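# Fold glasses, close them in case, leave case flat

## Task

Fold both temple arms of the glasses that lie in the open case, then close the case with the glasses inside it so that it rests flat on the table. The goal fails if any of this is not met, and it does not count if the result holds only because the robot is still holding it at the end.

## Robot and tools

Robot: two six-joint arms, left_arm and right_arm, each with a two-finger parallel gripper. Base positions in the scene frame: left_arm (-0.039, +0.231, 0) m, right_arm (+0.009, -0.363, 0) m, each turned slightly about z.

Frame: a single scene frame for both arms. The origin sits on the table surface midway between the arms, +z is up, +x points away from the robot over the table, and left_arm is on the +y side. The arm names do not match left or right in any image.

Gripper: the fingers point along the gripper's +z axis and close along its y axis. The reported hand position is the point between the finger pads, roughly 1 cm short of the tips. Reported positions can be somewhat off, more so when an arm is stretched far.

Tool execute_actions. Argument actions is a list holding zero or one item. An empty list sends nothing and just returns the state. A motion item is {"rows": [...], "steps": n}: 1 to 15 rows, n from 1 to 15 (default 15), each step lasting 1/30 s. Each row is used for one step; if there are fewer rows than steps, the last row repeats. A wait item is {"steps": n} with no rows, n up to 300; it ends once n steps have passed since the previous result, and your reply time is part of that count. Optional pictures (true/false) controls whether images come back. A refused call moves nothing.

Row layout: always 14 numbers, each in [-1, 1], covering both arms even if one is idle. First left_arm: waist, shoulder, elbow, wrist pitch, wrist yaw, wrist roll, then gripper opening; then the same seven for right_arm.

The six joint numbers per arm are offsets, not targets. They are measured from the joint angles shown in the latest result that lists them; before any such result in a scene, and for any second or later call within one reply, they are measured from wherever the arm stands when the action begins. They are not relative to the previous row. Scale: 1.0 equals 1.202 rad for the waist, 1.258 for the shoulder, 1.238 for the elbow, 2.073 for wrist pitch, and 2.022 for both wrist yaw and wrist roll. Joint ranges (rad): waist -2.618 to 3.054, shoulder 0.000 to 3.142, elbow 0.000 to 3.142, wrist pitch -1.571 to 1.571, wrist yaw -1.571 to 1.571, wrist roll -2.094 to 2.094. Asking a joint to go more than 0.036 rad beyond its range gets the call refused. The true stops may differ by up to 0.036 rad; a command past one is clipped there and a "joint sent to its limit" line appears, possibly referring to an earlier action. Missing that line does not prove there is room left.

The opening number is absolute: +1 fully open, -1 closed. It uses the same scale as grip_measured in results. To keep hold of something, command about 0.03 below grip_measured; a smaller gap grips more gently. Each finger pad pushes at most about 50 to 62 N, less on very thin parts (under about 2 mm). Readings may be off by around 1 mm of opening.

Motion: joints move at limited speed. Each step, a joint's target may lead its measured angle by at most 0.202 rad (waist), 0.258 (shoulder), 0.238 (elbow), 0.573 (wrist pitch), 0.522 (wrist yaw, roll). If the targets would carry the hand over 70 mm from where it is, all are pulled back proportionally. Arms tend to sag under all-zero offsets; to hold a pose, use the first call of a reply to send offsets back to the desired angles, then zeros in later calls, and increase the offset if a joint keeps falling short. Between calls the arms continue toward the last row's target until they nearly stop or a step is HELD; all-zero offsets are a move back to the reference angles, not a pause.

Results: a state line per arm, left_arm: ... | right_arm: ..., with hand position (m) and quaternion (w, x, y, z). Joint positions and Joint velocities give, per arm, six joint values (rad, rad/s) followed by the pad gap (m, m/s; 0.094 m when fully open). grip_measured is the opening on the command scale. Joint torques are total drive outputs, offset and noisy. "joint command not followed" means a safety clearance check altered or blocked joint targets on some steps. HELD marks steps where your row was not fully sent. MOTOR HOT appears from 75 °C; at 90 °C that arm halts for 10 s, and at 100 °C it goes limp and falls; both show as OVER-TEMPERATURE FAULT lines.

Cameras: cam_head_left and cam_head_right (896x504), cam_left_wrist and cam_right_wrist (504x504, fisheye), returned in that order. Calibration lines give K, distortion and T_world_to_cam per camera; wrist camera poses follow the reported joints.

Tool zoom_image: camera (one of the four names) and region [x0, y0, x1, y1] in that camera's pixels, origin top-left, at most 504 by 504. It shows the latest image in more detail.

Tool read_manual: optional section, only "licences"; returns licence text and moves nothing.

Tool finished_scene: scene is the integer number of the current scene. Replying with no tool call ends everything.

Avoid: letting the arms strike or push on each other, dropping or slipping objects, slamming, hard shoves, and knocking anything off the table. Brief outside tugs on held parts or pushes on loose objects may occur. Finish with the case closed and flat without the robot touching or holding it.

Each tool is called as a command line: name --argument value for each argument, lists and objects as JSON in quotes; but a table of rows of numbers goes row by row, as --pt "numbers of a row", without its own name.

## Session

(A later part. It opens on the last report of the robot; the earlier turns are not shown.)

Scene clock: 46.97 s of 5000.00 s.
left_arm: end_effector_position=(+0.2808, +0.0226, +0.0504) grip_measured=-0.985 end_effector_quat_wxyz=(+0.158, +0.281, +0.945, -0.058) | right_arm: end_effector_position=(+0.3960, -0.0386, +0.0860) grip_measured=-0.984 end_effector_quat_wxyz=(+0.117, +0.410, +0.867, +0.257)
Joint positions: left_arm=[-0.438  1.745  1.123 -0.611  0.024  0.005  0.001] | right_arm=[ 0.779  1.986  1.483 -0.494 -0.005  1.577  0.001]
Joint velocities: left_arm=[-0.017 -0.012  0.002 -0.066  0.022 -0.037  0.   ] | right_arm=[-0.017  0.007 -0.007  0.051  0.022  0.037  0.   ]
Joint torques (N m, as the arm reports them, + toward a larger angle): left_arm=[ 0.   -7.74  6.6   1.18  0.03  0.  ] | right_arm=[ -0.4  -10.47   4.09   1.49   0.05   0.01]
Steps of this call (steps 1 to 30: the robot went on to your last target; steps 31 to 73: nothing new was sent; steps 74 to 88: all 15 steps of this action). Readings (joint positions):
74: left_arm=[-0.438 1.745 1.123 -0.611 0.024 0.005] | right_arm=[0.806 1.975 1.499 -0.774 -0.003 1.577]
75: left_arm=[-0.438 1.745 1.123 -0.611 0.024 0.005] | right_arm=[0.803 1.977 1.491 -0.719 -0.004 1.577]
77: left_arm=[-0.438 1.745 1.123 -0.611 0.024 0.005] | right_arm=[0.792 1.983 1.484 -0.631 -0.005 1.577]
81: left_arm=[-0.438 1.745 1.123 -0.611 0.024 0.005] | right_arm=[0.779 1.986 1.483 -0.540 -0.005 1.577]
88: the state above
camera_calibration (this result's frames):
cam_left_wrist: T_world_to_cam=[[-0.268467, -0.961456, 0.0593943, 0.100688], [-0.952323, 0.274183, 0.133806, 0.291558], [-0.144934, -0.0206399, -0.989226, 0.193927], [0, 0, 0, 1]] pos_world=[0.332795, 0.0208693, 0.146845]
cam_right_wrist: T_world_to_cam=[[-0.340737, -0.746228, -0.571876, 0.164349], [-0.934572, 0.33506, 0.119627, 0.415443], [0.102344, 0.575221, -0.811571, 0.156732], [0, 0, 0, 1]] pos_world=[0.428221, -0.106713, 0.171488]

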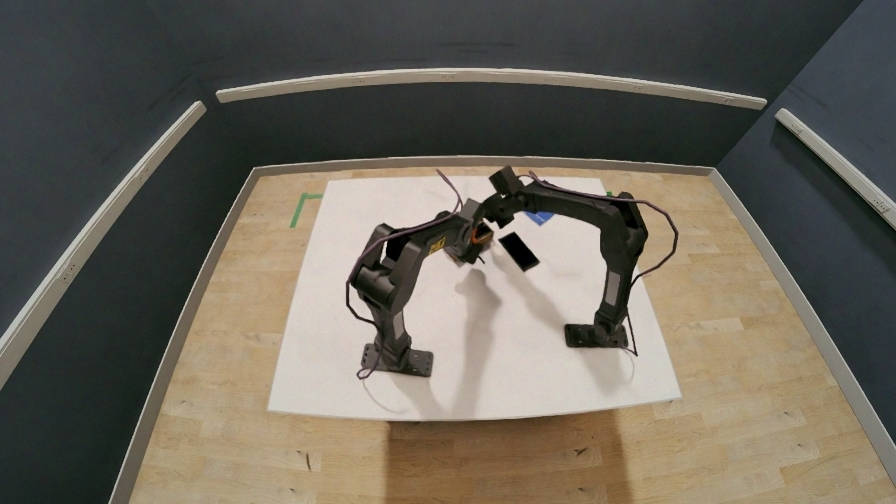

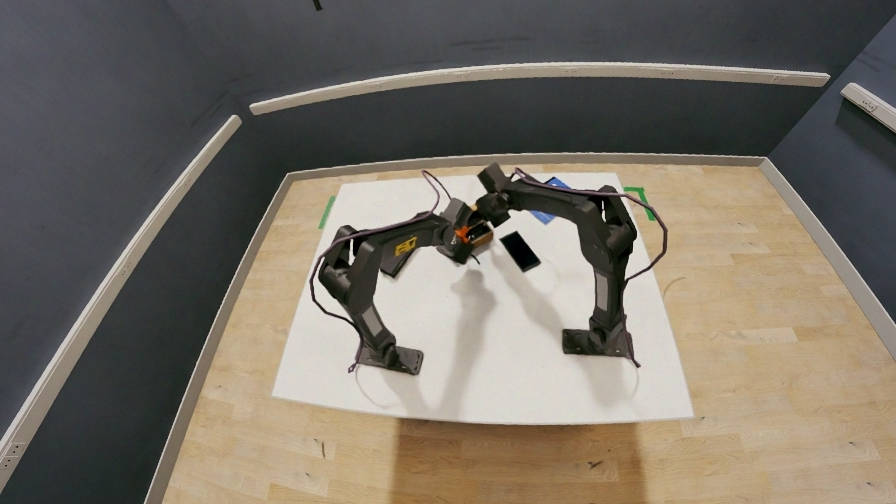

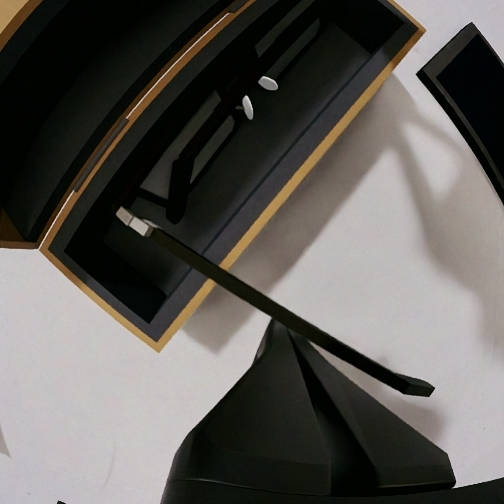

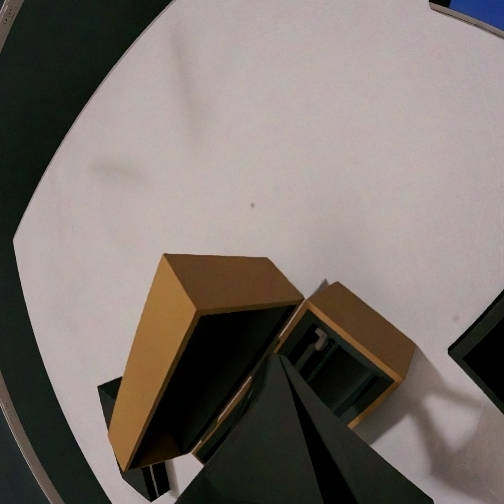

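execute_actions --actions '[{"rows":[[0,0,0,0,0,0,-1,-0.01,0.025,0,-0.04,0,0,-1]]}]'

Scene clock: 50.13 s of 5000.00 s.
left_arm: end_effector_position=(+0.2808, +0.0226, +0.0504) grip_measured=-0.985 end_effector_quat_wxyz=(+0.158, +0.281, +0.945, -0.058) | right_arm: end_effector_position=(+0.3845, -0.0483, +0.0628) grip_measured=-0.984 end_effector_quat_wxyz=(+0.098, +0.415, +0.878, +0.216)
Joint positions: left_arm=[-0.438  1.745  1.123 -0.611  0.024  0.005  0.001] | right_arm=[ 0.779  2.018  1.483 -0.558 -0.005  1.577  0.001]
Joint velocities: left_arm=[-0.012 -0.012 -0.012 -0.037 -0.022 -0.051 -0.001] | right_arm=[ 0.007  0.007 -0.012 -0.037 -0.022 -0.037  0.   ]
Joint torques (N m, as the arm reports them, + toward a larger angle): left_arm=[-0.03 -7.68  6.61  1.18  0.04 -0.02] | right_arm=[ -0.91 -11.15   5.08   1.02   0.03   0.02]
Steps of this call (steps 1 to 15: the robot went on to your last target; steps 16 to 80: nothing new was sent; steps 81 to 95: all 15 steps of this action). Readings (joint positions):
81: left_arm=[-0.438 1.745 1.123 -0.611 0.024 0.005] | right_arm=[0.779 1.988 1.483 -0.492 -0.005 1.577]
82: left_arm=[-0.438 1.745 1.123 -0.611 0.024 0.005] | right_arm=[0.779 1.990 1.483 -0.501 -0.005 1.577]
84: left_arm=[-0.438 1.745 1.123 -0.611 0.024 0.005] | right_arm=[0.779 2.000 1.483 -0.521 -0.005 1.577]
88: left_arm=[-0.438 1.745 1.123 -0.611 0.024 0.005] | right_arm=[0.779 2.017 1.483 -0.548 -0.005 1.577]
95: the state above
camera_calibration (this result's frames):
cam_left_wrist: T_world_to_cam=[[-0.268467, -0.961456, 0.0593943, 0.100688], [-0.952323, 0.274183, 0.133806, 0.291558], [-0.144934, -0.0206399, -0.989226, 0.193927], [0, 0, 0, 1]] pos_world=[0.332795, 0.0208693, 0.146845]
cam_right_wrist: T_world_to_cam=[[-0.380048, -0.778874, -0.498918, 0.148926], [-0.924043, 0.343804, 0.167162, 0.40401], [0.0413317, 0.524551, -0.850375, 0.168074], [0, 0, 0, 1]] pos_world=[0.422975, -0.111069, 0.149692]

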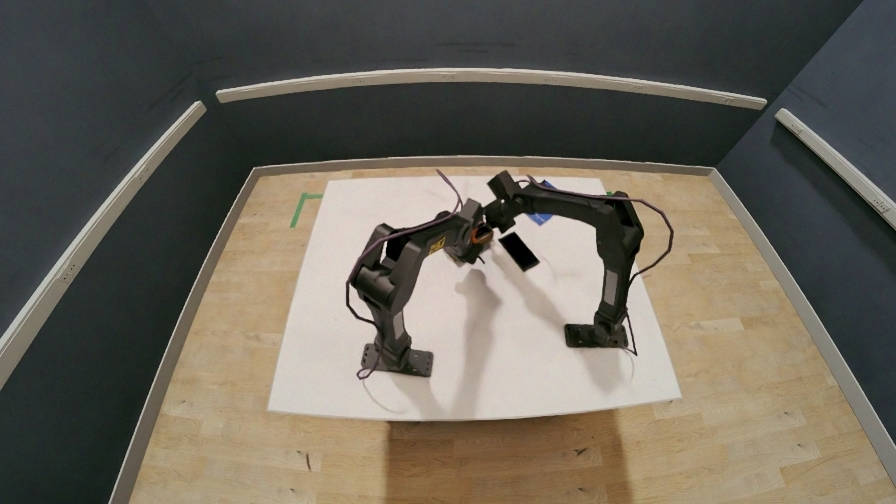

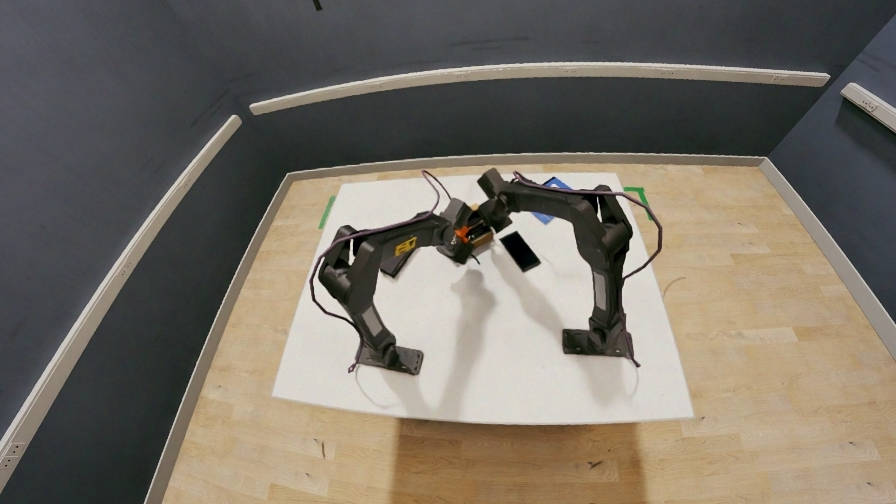

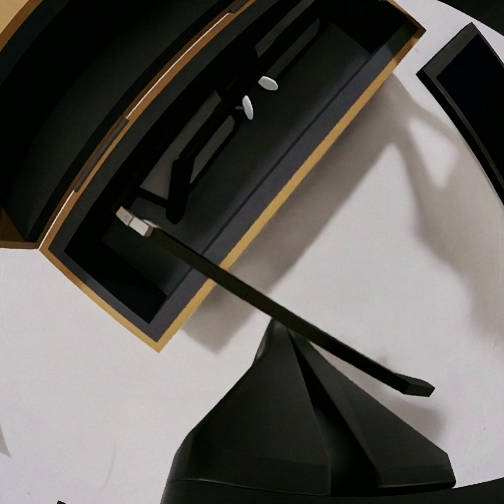

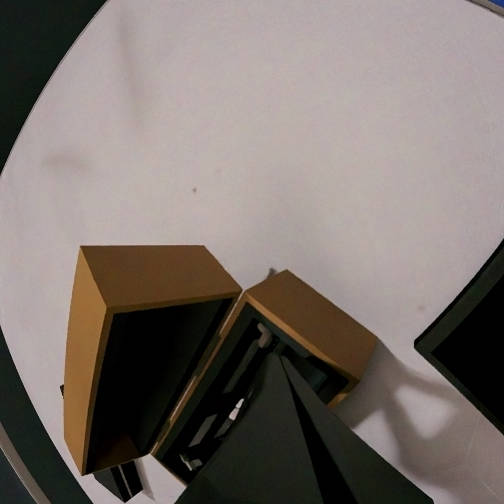

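execute_actions --actions '[{"rows":[[0,0,0,0,0,0,-1,-0.018,0.03,0,0,0,0,-1]]}]'

Scene clock: 52.53 s of 5000.00 s.
left_arm: end_effector_position=(+0.2808, +0.0226, +0.0504) grip_measured=-0.985 end_effector_quat_wxyz=(+0.158, +0.281, +0.945, -0.058) | right_arm: end_effector_position=(+0.3870, -0.0521, +0.0495) grip_measured=-0.985 end_effector_quat_wxyz=(+0.093, +0.421, +0.879, +0.205)
Joint positions: left_arm=[-0.438  1.745  1.123 -0.611  0.024  0.005  0.001] | right_arm=[ 0.768  2.048  1.483 -0.552 -0.007  1.577  0.001]
Joint velocities: left_arm=[-0.007  0.007  0.002  0.007  0.037  0.007 -0.001] | right_arm=[ 0.012  0.012 -0.012 -0.007 -0.066  0.022 -0.001]
Joint torques (N m, as the arm reports them, + toward a larger angle): left_arm=[ 0.05 -7.72  6.62  1.23  0.02  0.01] | right_arm=[ -0.82 -10.46   4.91   1.12   0.08  -0.01]
Steps of this call (steps 1 to 15: the robot went on to your last target; steps 16 to 57: nothing new was sent; steps 58 to 72: all 15 steps of this action). Readings (joint positions):
58: left_arm=[-0.438 1.745 1.123 -0.611 0.024 0.005] | right_arm=[0.778 2.021 1.483 -0.558 -0.005 1.577]
59: left_arm=[-0.438 1.745 1.123 -0.611 0.024 0.005] | right_arm=[0.777 2.025 1.483 -0.556 -0.005 1.577]
61: left_arm=[-0.438 1.745 1.123 -0.611 0.024 0.005] | right_arm=[0.772 2.038 1.483 -0.556 -0.005 1.577]
65: left_arm=[-0.438 1.745 1.123 -0.611 0.024 0.005] | right_arm=[0.768 2.048 1.483 -0.552 -0.007 1.577]
72: the state above
camera_calibration (this result's frames):
cam_left_wrist: T_world_to_cam=[[-0.268467, -0.961456, 0.0593943, 0.100688], [-0.952323, 0.274183, 0.133806, 0.291558], [-0.144934, -0.0206399, -0.989226, 0.193927], [0, 0, 0, 1]] pos_world=[0.332795, 0.0208693, 0.146845]
cam_right_wrist: T_world_to_cam=[[-0.397189, -0.781658, -0.480886, 0.145837], [-0.917262, 0.354966, 0.180633, 0.40723], [0.0295047, 0.512844, -0.857975, 0.163052], [0, 0, 0, 1]] pos_world=[0.426651, -0.114178, 0.136466]

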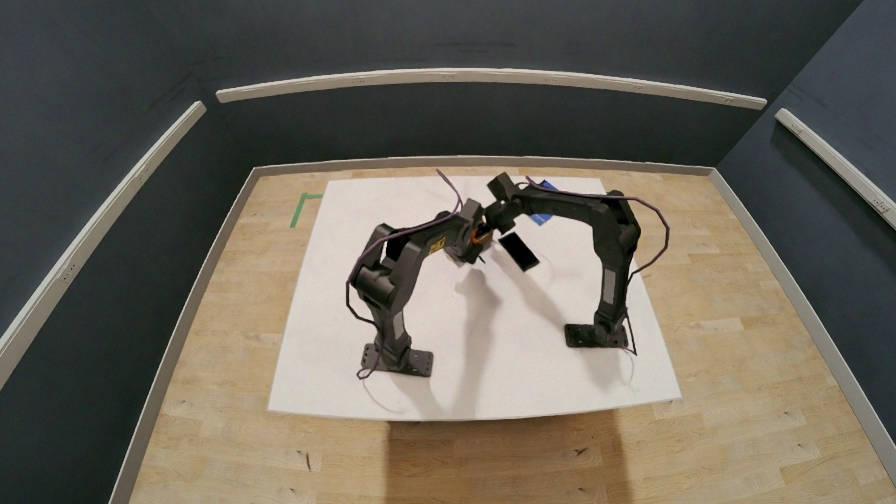

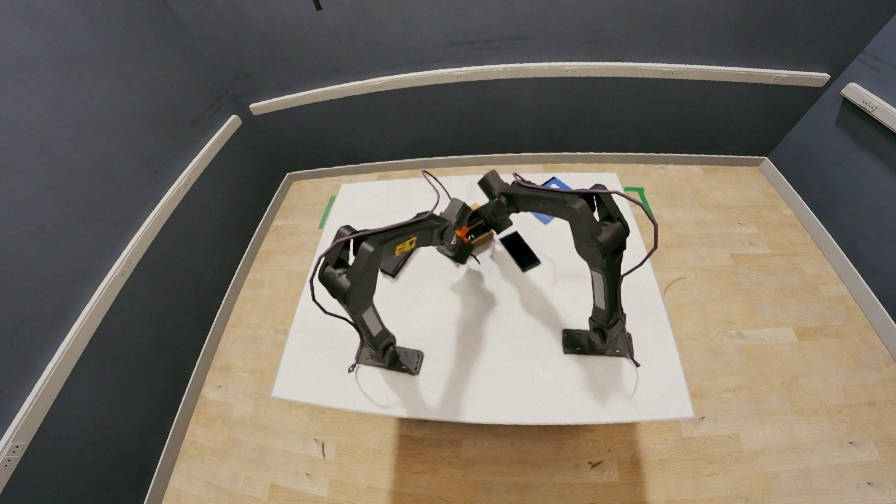

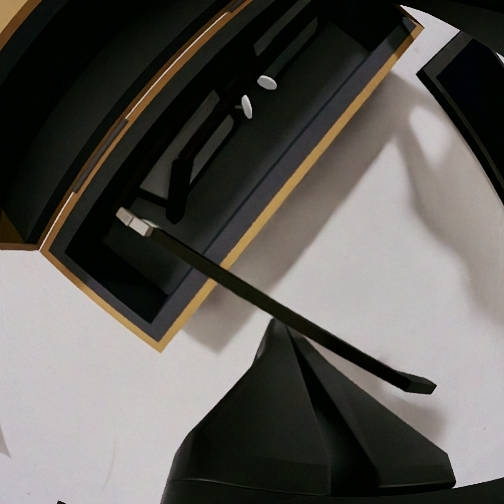

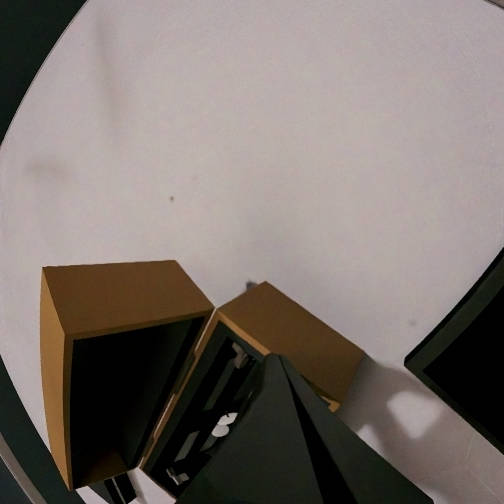

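execute_actions --actions '[{"rows":[[0,0,0,0,0,0,-1,0,0.03,0,0,0,0,-1],[0,0,0,0,0,0,-1,0,0.03,0,0,0,0,-1],[0,0,0,0.02,0,0,-1,0,0.03,0,0,0,0,-1],[0,0.01,0,0.03,0,0,-1,0,0.03,0,0,0,0,-1],[0,0.01,0,0.04,0,0,-1,0,0.03,0,0,0,0,-1],[0,0.02,0,0.055,0,0,-1,0,0.03,0,0,0,0,-1],[0,0.02,0,0.07,0,0,-1,0,0.03,0,0,0,0,-1],[0,0.03,0,0.09,0,0,-1,0,0.03,0,0,0,0,-1]]}]'

Scene clock: 56.27 s of 5000.00 s.
left_arm: end_effector_position=(+0.3052, +0.0070, +0.0512) grip_measured=-0.985 end_effector_quat_wxyz=(+0.207, +0.279, +0.935, -0.072) | right_arm: end_effector_position=(+0.3884, -0.0511, +0.0489) grip_measured=-0.985 end_effector_quat_wxyz=(+0.094, +0.420, +0.878, +0.208)
Joint positions: left_arm=[-0.438  1.777  1.123 -0.476  0.024  0.005  0.001] | right_arm=[ 0.768  2.051  1.483 -0.543 -0.007  1.577  0.001]
Joint velocities: left_arm=[-0.017 -0.002 -0.012  0.11  -0.022 -0.022 -0.   ] | right_arm=[ 0.007  0.002 -0.012  0.037  0.007 -0.007 -0.001]
Joint torques (N m, as the arm reports them, + toward a larger angle): left_arm=[-0.05 -7.66  6.7   1.7   0.02  0.01] | right_arm=[-0.05 -8.21  4.82  1.07 -0.01 -0.01]
Steps of this call (steps 1 to 15: the robot went on to your last target; steps 16 to 90: nothing new was sent; then 0.23 s passed at rest; steps 91 to 105: all 15 steps of this action). Readings (joint positions):
91: left_arm=[-0.438 1.745 1.123 -0.611 0.024 0.005] | right_arm=[0.768 2.050 1.483 -0.551 -0.007 1.577]
92: left_arm=[-0.438 1.745 1.123 -0.611 0.024 0.005] | right_arm=[0.768 2.051 1.483 -0.548 -0.007 1.577]
94: left_arm=[-0.438 1.745 1.123 -0.602 0.024 0.005] | right_arm=[0.768 2.051 1.483 -0.545 -0.007 1.577]
98: left_arm=[-0.438 1.755 1.123 -0.550 0.024 0.005] | right_arm=[0.768 2.051 1.483 -0.543 -0.007 1.577]
105: the state above
camera_calibration (this result's frames):
cam_left_wrist: T_world_to_cam=[[-0.274943, -0.957312, 0.0892143, 0.0926258], [-0.959682, 0.278892, 0.0350614, 0.326154], [-0.0584458, -0.0759775, -0.995395, 0.172242], [0, 0, 0, 1]] pos_world=[0.348537, 0.0107969, 0.15175]
cam_right_wrist: T_world_to_cam=[[-0.395188, -0.780031, -0.485159, 0.146416], [-0.918005, 0.354362, 0.178026, 0.408571], [0.0330559, 0.515732, -0.856112, 0.160574], [0, 0, 0, 1]] pos_world=[0.427624, -0.113386, 0.135768]

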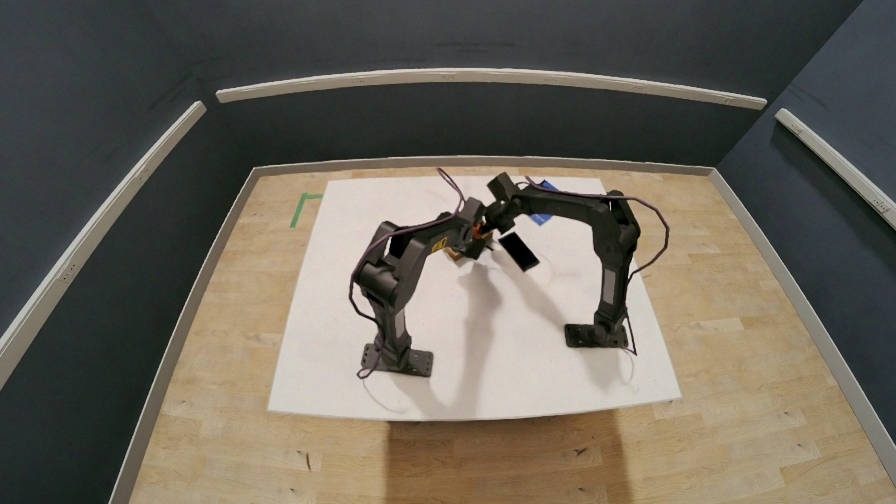

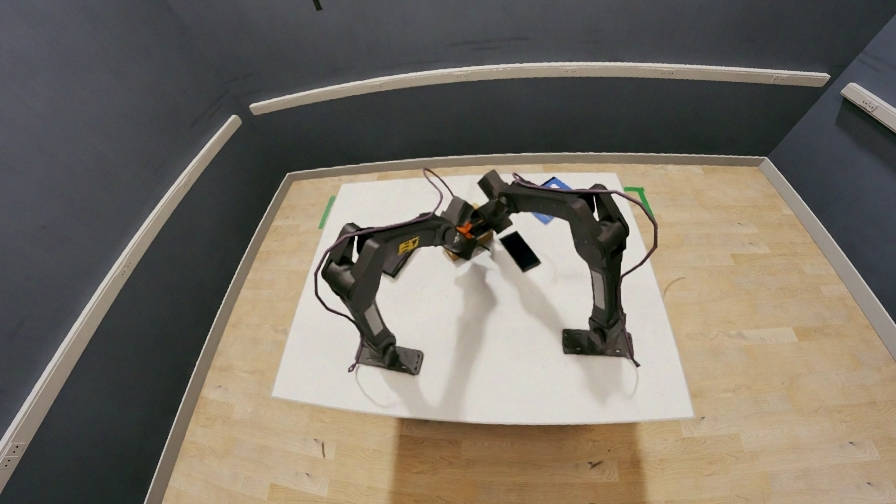

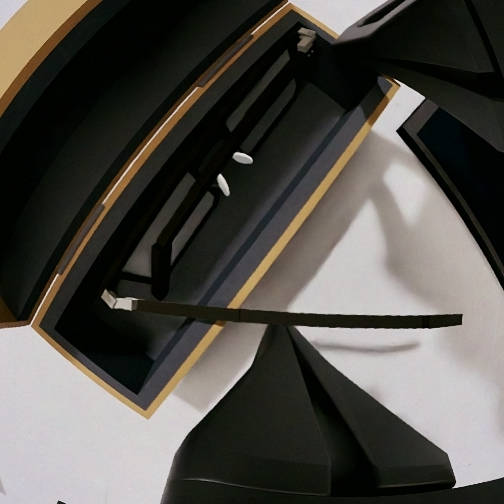

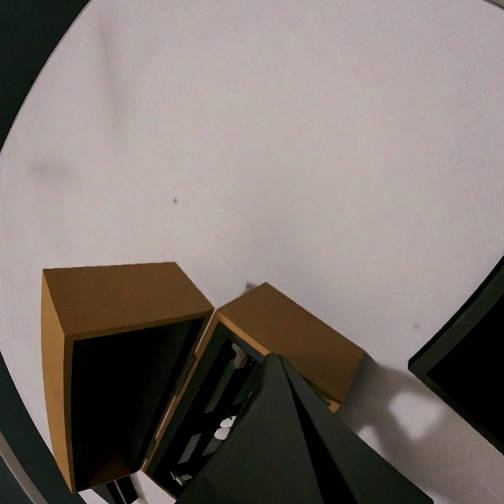

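Working. Continue.

execute_actions --actions '[{"rows":[[0,0,0,0.02,0,0,-1,0,0.03,0,0,0,0,-1],[0,0,0,0.02,0,0,-1,0,0.03,0,0,0,0,-1],[0,0.01,0,0.03,0,0,-1,0,0.03,0,0,0,0,-1],[0,0.02,0,0.04,0,0,-1,0,0.03,0,0,0,0,-1],[0,0.02,0,0.055,0,0,-1,0,0.03,0,0,0,0,-1],[0,0.03,0,0.07,0,0,-1,0,0.03,0,0,0,0,-1],[0,0.04,0,0.085,0,0,-1,0,0.03,0,0,0,0,-1],[0,0.045,0,0.105,0,0,-1,0,0.03,0,0,0,0,-1]]}]'

Scene clock: 59.60 s of 5000.00 s.
left_arm: end_effector_position=(+0.3351, -0.0121, +0.0510) grip_measured=-0.985 end_effector_quat_wxyz=(+0.266, +0.275, +0.920, -0.089) | right_arm: end_effector_position=(+0.3908, -0.0492, +0.0487) grip_measured=-0.985 end_effector_quat_wxyz=(+0.097, +0.420, +0.877, +0.212)
Joint positions: left_arm=[-0.438  1.83   1.123 -0.296  0.024  0.005  0.001] | right_arm=[ 0.768  2.055  1.483 -0.528 -0.007  1.577  0.001]
Joint velocities: left_arm=[-0.007  0.002  0.002  0.212 -0.095 -0.051  0.   ] | right_arm=[ 0.002  0.002  0.017 -0.037 -0.037  0.007  0.   ]
Joint torques (N m, as the arm reports them, + toward a larger angle): left_arm=[-0.02 -8.48  6.75  1.68  0.01 -0.03] | right_arm=[-0.18 -8.21  4.63  0.99  0.04 -0.04]
Steps of this call (steps 1 to 30: the robot went on to your last target; steps 31 to 85: nothing new was sent; steps 86 to 100: all 15 steps of this action). Readings (joint positions):
86: left_arm=[-0.438 1.777 1.123 -0.459 0.024 0.005] | right_arm=[0.768 2.052 1.483 -0.542 -0.007 1.577]
87: left_arm=[-0.438 1.777 1.123 -0.459 0.024 0.005] | right_arm=[0.768 2.053 1.483 -0.539 -0.007 1.577]
89: left_arm=[-0.438 1.778 1.123 -0.452 0.024 0.005] | right_arm=[0.768 2.054 1.483 -0.535 -0.007 1.577]
93: left_arm=[-0.438 1.804 1.123 -0.390 0.024 0.005] | right_arm=[0.768 2.055 1.483 -0.530 -0.007 1.577]
100: the state above
camera_calibration (this result's frames):
cam_left_wrist: T_world_to_cam=[[-0.286354, -0.950012, 0.124416, 0.0846626], [-0.956945, 0.27714, -0.0863124, 0.365468], [0.047517, -0.143776, -0.988469, 0.135622], [0, 0, 0, 1]] pos_world=[0.367531, -0.00135606, 0.155069]
cam_right_wrist: T_world_to_cam=[[-0.391014, -0.776676, -0.493844, 0.147707], [-0.919486, 0.353343, 0.172319, 0.410947], [0.0406601, 0.521462, -0.852305, 0.156534], [0, 0, 0, 1]] pos_world=[0.429251, -0.112111, 0.135545]

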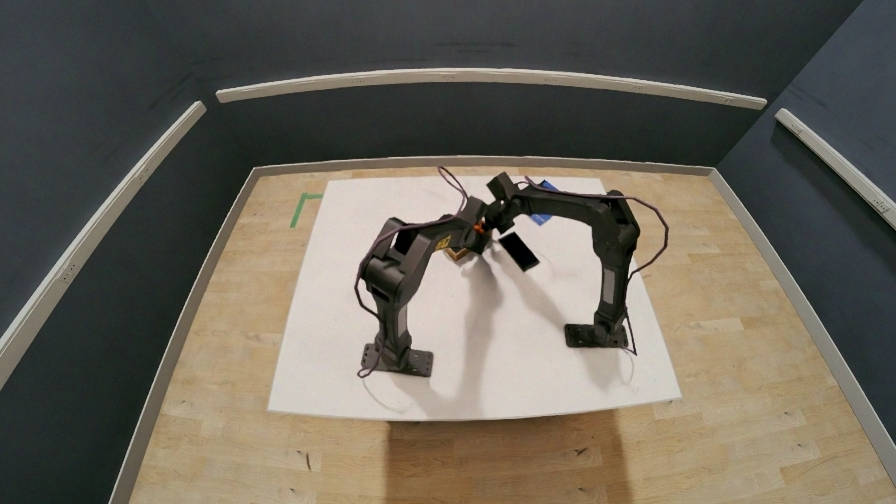

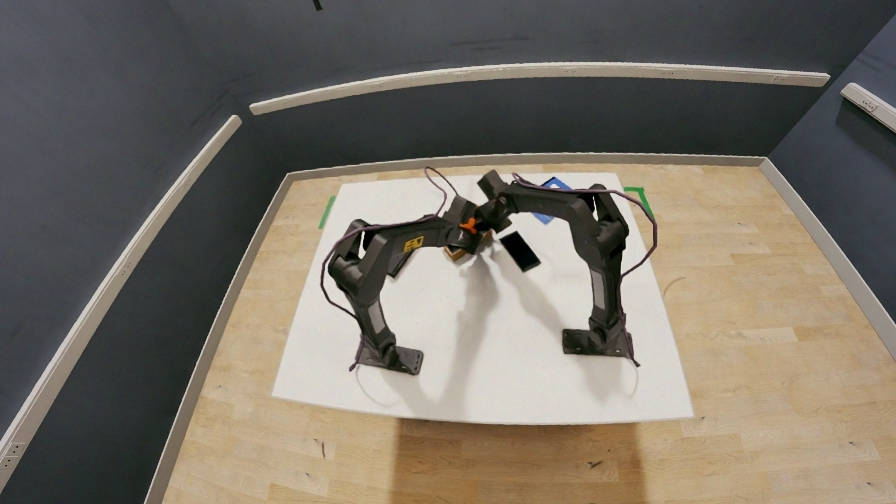

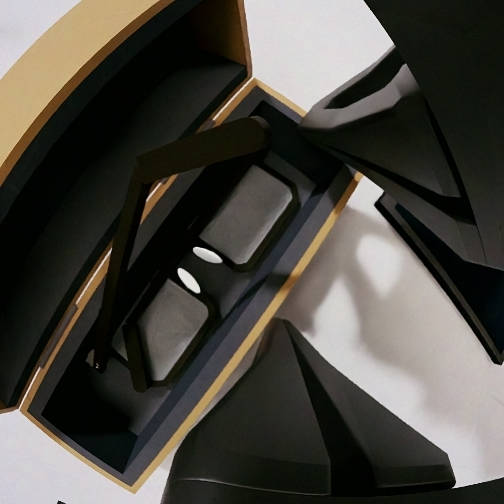

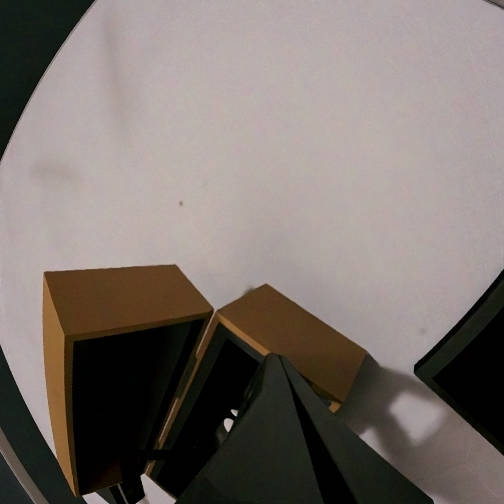

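execute_actions --actions '[{"rows":[[0,-0.11,0,0.02,0,0,-1,-0.1,-0.1,0,0,0,0,-1]]}]' --pictures false

execute_actions --actions '[{"rows":[[0.06,0.03,0.05,0,0,0,-1,-0.15,0,0,0,0,0,-1]]}]'

Scene clock: 62.73 s of 5000.00 s.
left_arm: end_effector_position=(+0.3454, -0.0188, +0.1178) grip_measured=-0.985 end_effector_quat_wxyz=(+0.350, +0.268, +0.890, -0.113) | right_arm: end_effector_position=(+0.4310, -0.0997, +0.1047) grip_measured=-0.985 end_effector_quat_wxyz=(+0.137, +0.468, +0.835, +0.255)
Joint positions: left_arm=[-0.438  1.686  1.116 -0.247  0.025  0.005  0.001] | right_arm=[ 0.638  1.932  1.476 -0.527 -0.007  1.577  0.001]
Joint velocities: left_arm=[ 0.002 -0.007  0.012 -0.051  0.066  0.081 -0.   ] | right_arm=[-0.002  0.002  0.027  0.081 -0.037  0.007 -0.   ]
Joint torques (N m, as the arm reports them, + toward a larger angle): left_arm=[-0.02 -7.41  8.03  1.83  0.05  0.01] | right_arm=[  0.64 -10.47   5.49   1.36   0.07   0.01]
Steps of this call (steps 1 to 30: the robot went on to your last target; steps 31 to 79: nothing new was sent; steps 80 to 94: all 15 steps of this action). Readings (joint positions):
80: left_arm=[-0.438 1.818 1.122 -0.272 0.025 0.005] | right_arm=[0.760 2.045 1.482 -0.527 -0.012 1.577]
81: left_arm=[-0.438 1.796 1.116 -0.278 0.025 0.005] | right_arm=[0.746 2.032 1.477 -0.532 -0.018 1.577]
83: left_arm=[-0.438 1.741 1.116 -0.277 0.025 0.005] | right_arm=[0.700 1.994 1.476 -0.535 -0.020 1.577]
87: left_arm=[-0.438 1.685 1.116 -0.247 0.025 0.005] | right_arm=[0.633 1.936 1.476 -0.528 -0.009 1.577]
94: the state above

Scene clock: 63.23 s of 5000.00 s.
left_arm: end_effector_position=(+0.3704, +0.0052, +0.1189) grip_measured=-0.985 end_effector_quat_wxyz=(+0.356, +0.235, +0.899, -0.102) | right_arm: end_effector_position=(+0.4729, -0.1838, +0.1047) grip_measured=-0.985 end_effector_quat_wxyz=(+0.161, +0.545, +0.787, +0.241)
Joint positions: left_arm=[-0.365  1.716  1.15  -0.246  0.027  0.005  0.001] | right_arm=[ 0.449  1.932  1.476 -0.527 -0.006  1.577  0.001]
Joint velocities: left_arm=[-0.012 -0.007 -0.007  0.022 -0.007  0.037  0.   ] | right_arm=[ 0.056  0.002  0.002 -0.095 -0.081 -0.022  0.   ]
Joint torques (N m, as the arm reports them, + toward a larger angle): left_arm=[-0.17 -7.46  9.58  1.89  0.01  0.  ] | right_arm=[  0.26 -10.28   5.25   1.34   0.1   -0.03]
Steps of this call (steps 1 to 15: all 15 steps of this action). Readings (joint positions):
1: left_arm=[-0.432 1.690 1.121 -0.249 0.028 0.005] | right_arm=[0.626 1.932 1.476 -0.527 -0.016 1.577]
2: left_arm=[-0.421 1.698 1.131 -0.250 0.030 0.005] | right_arm=[0.603 1.932 1.476 -0.527 -0.025 1.577]
4: left_arm=[-0.391 1.711 1.147 -0.247 0.030 0.005] | right_arm=[0.531 1.932 1.476 -0.527 -0.028 1.577]
8: left_arm=[-0.365 1.716 1.150 -0.246 0.027 0.005] | right_arm=[0.430 1.932 1.476 -0.527 -0.007 1.577]
15: the state above
camera_calibration (this result's frames):
cam_left_wrist: T_world_to_cam=[[-0.242803, -0.954162, 0.174993, 0.0806972], [-0.944953, 0.191847, -0.265062, 0.417589], [0.21934, -0.229718, -0.948219, 0.135633], [0, 0, 0, 1]] pos_world=[0.384446, 0.0280422, 0.225176]
cam_right_wrist: T_world_to_cam=[[-0.556509, -0.592449, -0.582495, 0.224304], [-0.777579, 0.618374, 0.113949, 0.512135], [0.292691, 0.51635, -0.804807, 0.145953], [0, 0, 0, 1]] pos_world=[0.480334, -0.259165, 0.189763]

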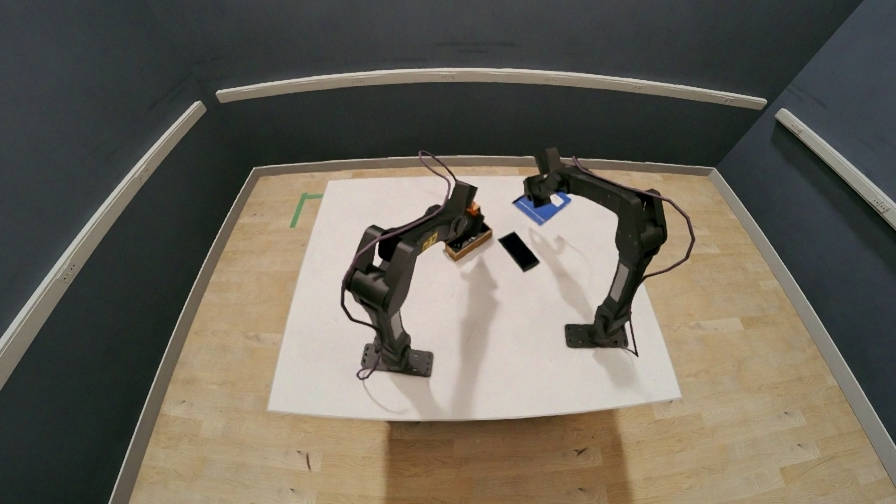

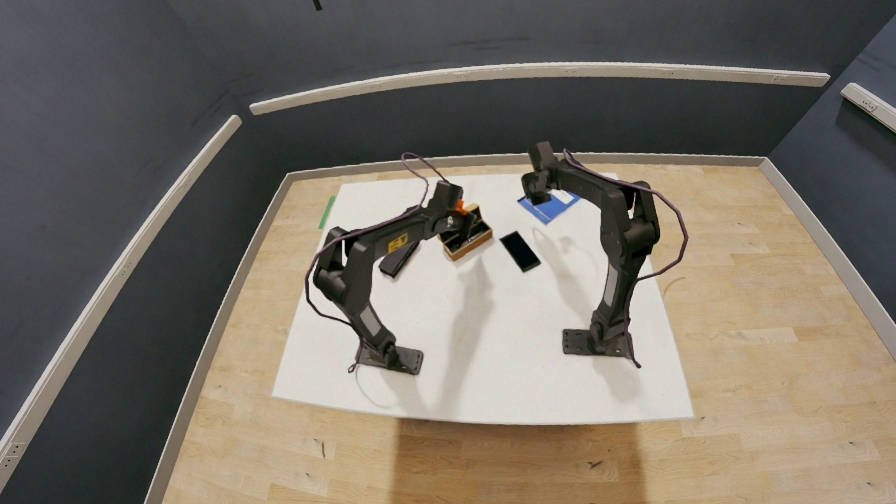

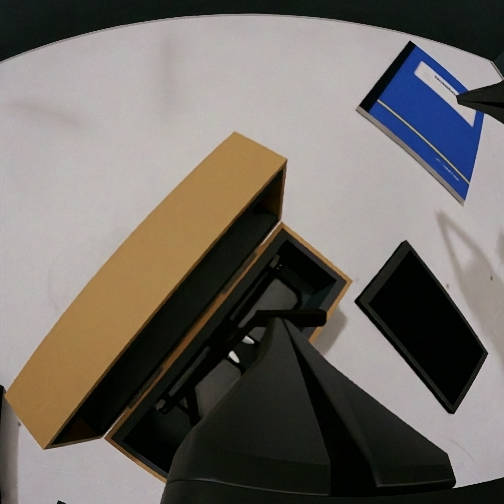

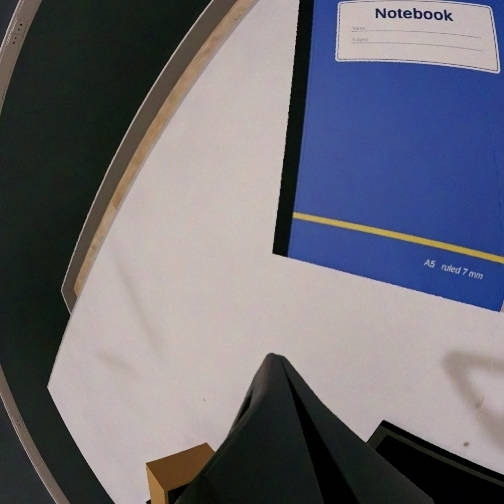

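execute_actions --actions '[{"rows":[[0.025,0,0.02,0,0,0,-1,0,0,0,0,0,0,-1],[0.025,0,0.02,0,0,0,-1,0,0,0,0,0,0,-1],[0.025,0.01,0.02,0,0,0,-1,0,0,0,0,0,0,-1],[0.025,0.02,0.02,0,0,0,-1,0,0,0,0,0,0,-1],[0.025,0.035,0.03,0,0,0,-1,0,0,0,0,0,0,-1],[0.025,0.05,0.03,0,0,0,-1,0,0,0,0,0,0,-1],[0.025,0.065,0.04,0,0,0,-1,0,0,0,0,0,0,-1],[0.025,0.08,0.04,0,0,0,-1,0,0,0,0,0,0,-1],[0.025,0.1,0.04,0,0,0,-1,0,0,0,0,0,0,-1]]}]'

Scene clock: 68.60 s of 5000.00 s.
left_arm: end_effector_position=(+0.3810, +0.0116, +0.0732) grip_measured=-0.985 end_effector_quat_wxyz=(+0.315, +0.228, +0.917, -0.088) | right_arm: end_effector_position=(+0.4726, -0.1830, +0.1047) grip_measured=-0.985 end_effector_quat_wxyz=(+0.161, +0.545, +0.787, +0.241)
Joint positions: left_arm=[-0.343  1.844  1.178 -0.24   0.027  0.005  0.001] | right_arm=[ 0.45   1.932  1.476 -0.527 -0.007  1.577  0.001]
Joint velocities: left_arm=[-0.002 -0.012 -0.002 -0.007 -0.037 -0.007 -0.001] | right_arm=[-0.022 -0.012 -0.002  0.051 -0.081  0.037  0.001]
Joint torques (N m, as the arm reports them, + toward a larger angle): left_arm=[ 0.73 -9.23  8.73  1.68  0.03  0.01] | right_arm=[ -0.16 -10.3    5.02   1.32   0.05   0.  ]
Steps of this call (steps 1 to 15: the robot went on to your last target; steps 16 to 90: nothing new was sent; then 1.87 s passed at rest; steps 91 to 105: all 15 steps of this action). Readings (joint positions):
91: left_arm=[-0.363 1.716 1.150 -0.246 0.027 0.005] | right_arm=[0.450 1.932 1.476 -0.527 -0.007 1.577]
92: left_arm=[-0.360 1.716 1.150 -0.246 0.027 0.005] | right_arm=[0.450 1.932 1.476 -0.527 -0.007 1.577]
94: left_arm=[-0.351 1.717 1.150 -0.246 0.027 0.005] | right_arm=[0.450 1.932 1.476 -0.527 -0.007 1.577]
98: left_arm=[-0.343 1.764 1.171 -0.243 0.027 0.005] | right_arm=[0.450 1.932 1.476 -0.527 -0.007 1.577]
105: the state above
camera_calibration (this result's frames):
cam_left_wrist: T_world_to_cam=[[-0.207878, -0.966267, 0.152037, 0.0858283], [-0.967443, 0.180164, -0.177748, 0.416552], [0.14436, -0.184037, -0.972261, 0.121207], [0, 0, 0, 1]] pos_world=[0.403334, 0.0301923, 0.178837]
cam_right_wrist: T_world_to_cam=[[-0.555486, -0.593187, -0.582721, 0.224025], [-0.778757, 0.61679, 0.114492, 0.511578], [0.291501, 0.517397, -0.804567, 0.146346], [0, 0, 0, 1]] pos_world=[0.480177, -0.258366, 0.189717]

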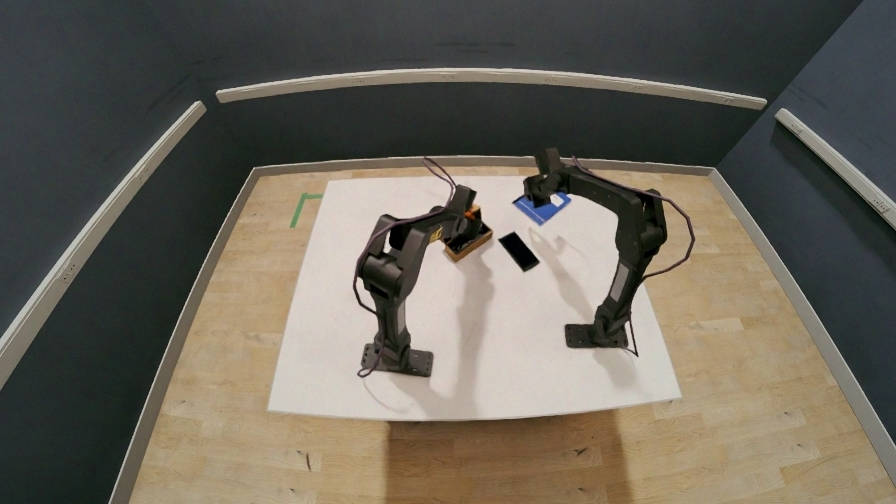

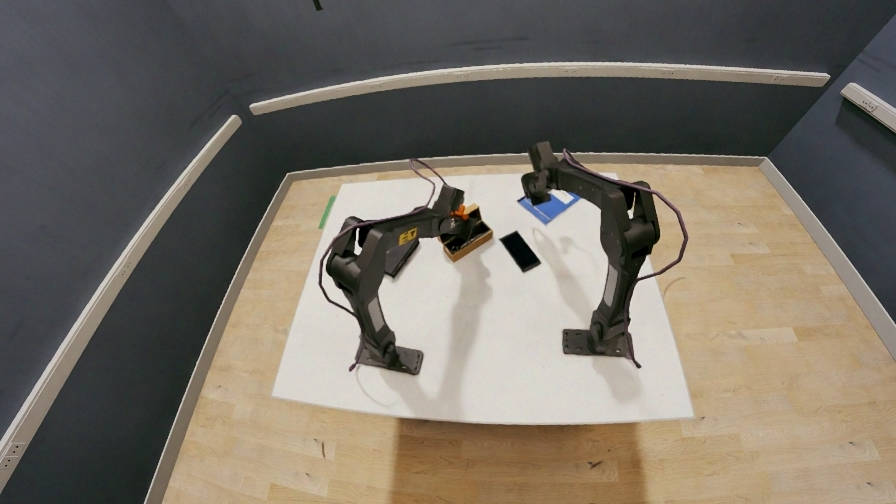

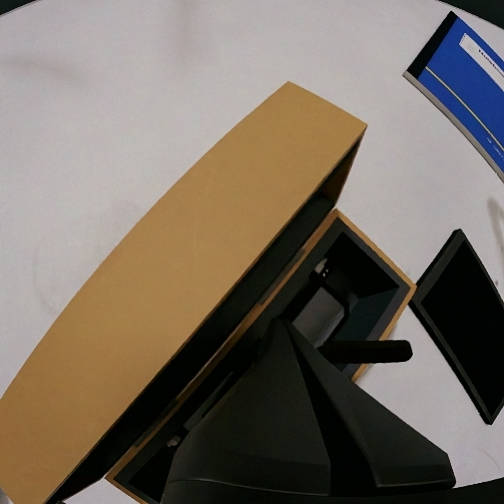

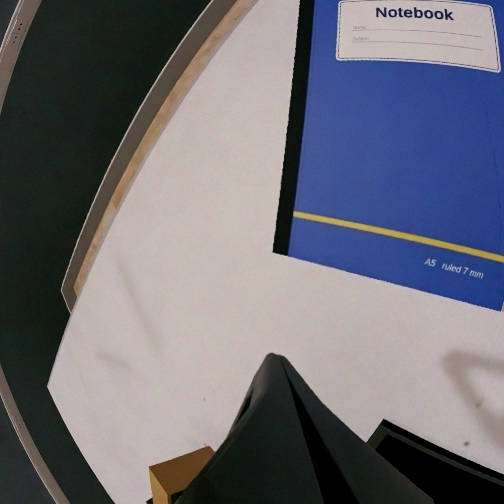

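execute_actions --actions '[{"rows":[[0,-0.05,0,0,0,0,-1,0,0,0,0,0,0,-1],[0,-0.05,0,0,0,0,-1,0,0,0,0,0,0,-1],[0,-0.05,0,0,0,0,-1,0,0,0,0,0,0,-1],[-0.02,-0.05,0,-0.055,0,0,-1,0,0,0,0,0,0,-1]]}]' --pictures false

execute_actions --actions '[{"rows":[[0,0.015,0,0,0,0,-1,0,0,0,0,0,0,-1],[0,0.025,0,0,0,0,-1,0,0,0,0,0,0,-1],[0,0.035,0,0,0,0,-1,0,0,0,0,0,0,-1],[0,0.045,0,0.01,0,0,-1,0,0,0,0,0,0,-1]]}]'

Scene clock: 72.43 s of 5000.00 s.
left_arm: end_effector_position=(+0.3641, +0.0124, +0.0845) grip_measured=-0.985 end_effector_quat_wxyz=(+0.299, +0.236, +0.920, -0.087) | right_arm: end_effector_position=(+0.4726, -0.1830, +0.1047) grip_measured=-0.985 end_effector_quat_wxyz=(+0.161, +0.545, +0.787, +0.241)
Joint positions: left_arm=[-0.358  1.789  1.178 -0.328  0.027  0.005  0.001] | right_arm=[ 0.45   1.932  1.476 -0.527 -0.007  1.577  0.001]
Joint velocities: left_arm=[-0.002 -0.007  0.007 -0.037  0.022 -0.022 -0.   ] | right_arm=[-0.002  0.007  0.007 -0.081  0.007  0.007 -0.001]
Joint torques (N m, as the arm reports them, + toward a larger angle): left_arm=[-0.81 -9.32  7.16  1.52  0.    0.  ] | right_arm=[ -0.16 -10.54   4.95   1.35   0.02   0.  ]
Steps of this call (steps 1 to 15: the robot went on to your last target; steps 16 to 90: nothing new was sent; then 0.33 s passed at rest; steps 91 to 105: all 15 steps of this action). Readings (joint positions):
91: left_arm=[-0.343 1.840 1.178 -0.240 0.027 0.005] | right_arm=[0.450 1.932 1.476 -0.527 -0.007 1.577]
92: left_arm=[-0.343 1.833 1.178 -0.244 0.027 0.005] | right_arm=[0.450 1.932 1.476 -0.527 -0.007 1.577]
94: left_arm=[-0.344 1.813 1.178 -0.251 0.027 0.005] | right_arm=[0.450 1.932 1.476 -0.527 -0.007 1.577]
98: left_arm=[-0.354 1.789 1.178 -0.294 0.027 0.005] | right_arm=[0.450 1.932 1.476 -0.527 -0.007 1.577]
105: the state above

Scene clock: 72.93 s of 5000.00 s.
left_arm: end_effector_position=(+0.3640, +0.0124, +0.0633) grip_measured=-0.985 end_effector_quat_wxyz=(+0.280, +0.238, +0.927, -0.082) | right_arm: end_effector_position=(+0.4726, -0.1830, +0.1047) grip_measured=-0.985 end_effector_quat_wxyz=(+0.161, +0.545, +0.787, +0.241)
Joint positions: left_arm=[-0.358  1.841  1.178 -0.317  0.027  0.005  0.001] | right_arm=[ 0.45   1.932  1.476 -0.527 -0.007  1.577  0.001]
Joint velocities: left_arm=[-0.007  0.007  0.012  0.066 -0.007  0.007 -0.001] | right_arm=[-0.002  0.002  0.017 -0.007  0.066 -0.022 -0.001]
Joint torques (N m, as the arm reports them, + toward a larger angle): left_arm=[ 0.05 -8.64  6.88  1.71  0.01 -0.01] | right_arm=[  0.09 -10.31   5.08   1.34   0.03  -0.01]
Steps of this call (steps 1 to 15: all 15 steps of this action). Readings (joint positions):
1: left_arm=[-0.358 1.790 1.178 -0.328 0.027 0.005] | right_arm=[0.450 1.932 1.476 -0.527 -0.007 1.577]
2: left_arm=[-0.358 1.793 1.178 -0.327 0.027 0.005] | right_arm=[0.450 1.932 1.476 -0.527 -0.007 1.577]
4: left_arm=[-0.358 1.806 1.178 -0.324 0.027 0.005] | right_arm=[0.450 1.932 1.476 -0.527 -0.007 1.577]
8: left_arm=[-0.358 1.838 1.178 -0.318 0.027 0.005] | right_arm=[0.450 1.932 1.476 -0.527 -0.007 1.577]
15: the state above
camera_calibration (this result's frames):
cam_left_wrist: T_world_to_cam=[[-0.213248, -0.967959, 0.132596, 0.0878363], [-0.973941, 0.199885, -0.107168, 0.395821], [0.0772303, -0.151994, -0.985359, 0.139027], [0, 0, 0, 1]] pos_world=[0.3935, 0.0270344, 0.167765]
cam_right_wrist: T_world_to_cam=[[-0.555486, -0.593187, -0.582721, 0.224025], [-0.778757, 0.61679, 0.114492, 0.511578], [0.291501, 0.517397, -0.804567, 0.146346], [0, 0, 0, 1]] pos_world=[0.480177, -0.258366, 0.189717]

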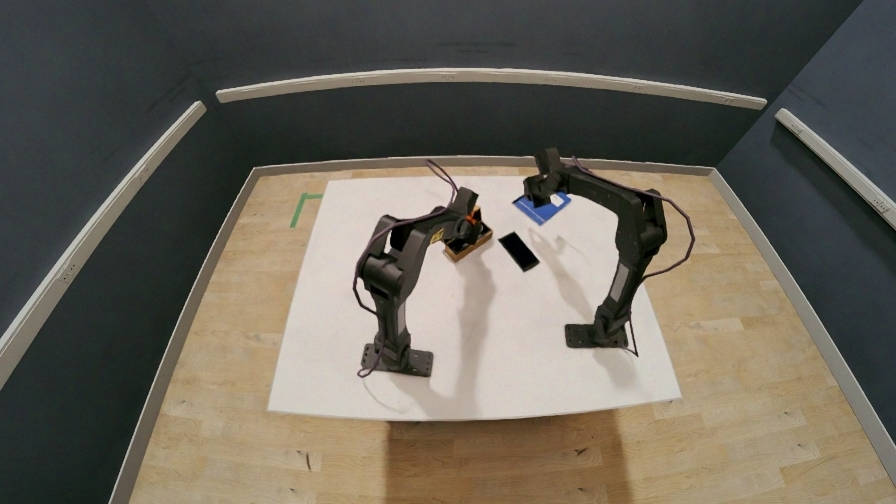

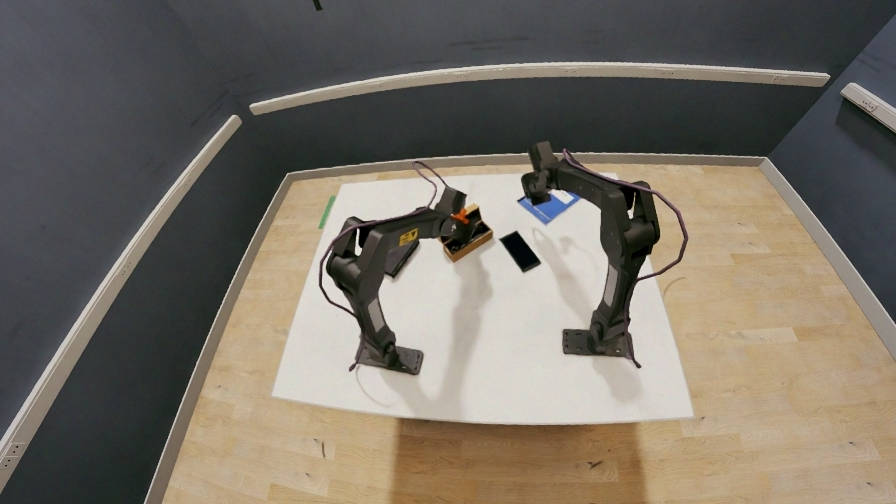

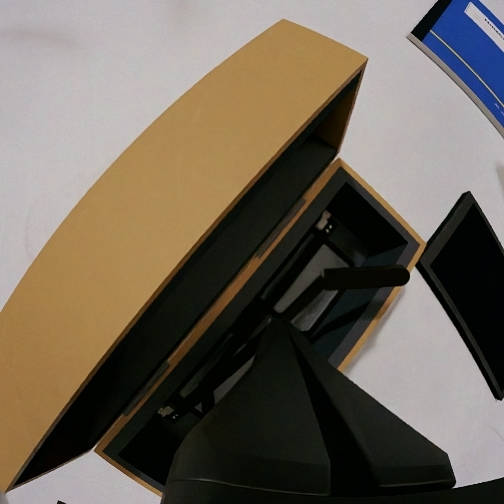

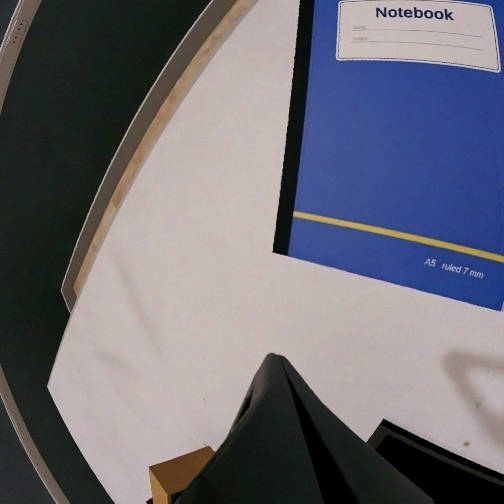

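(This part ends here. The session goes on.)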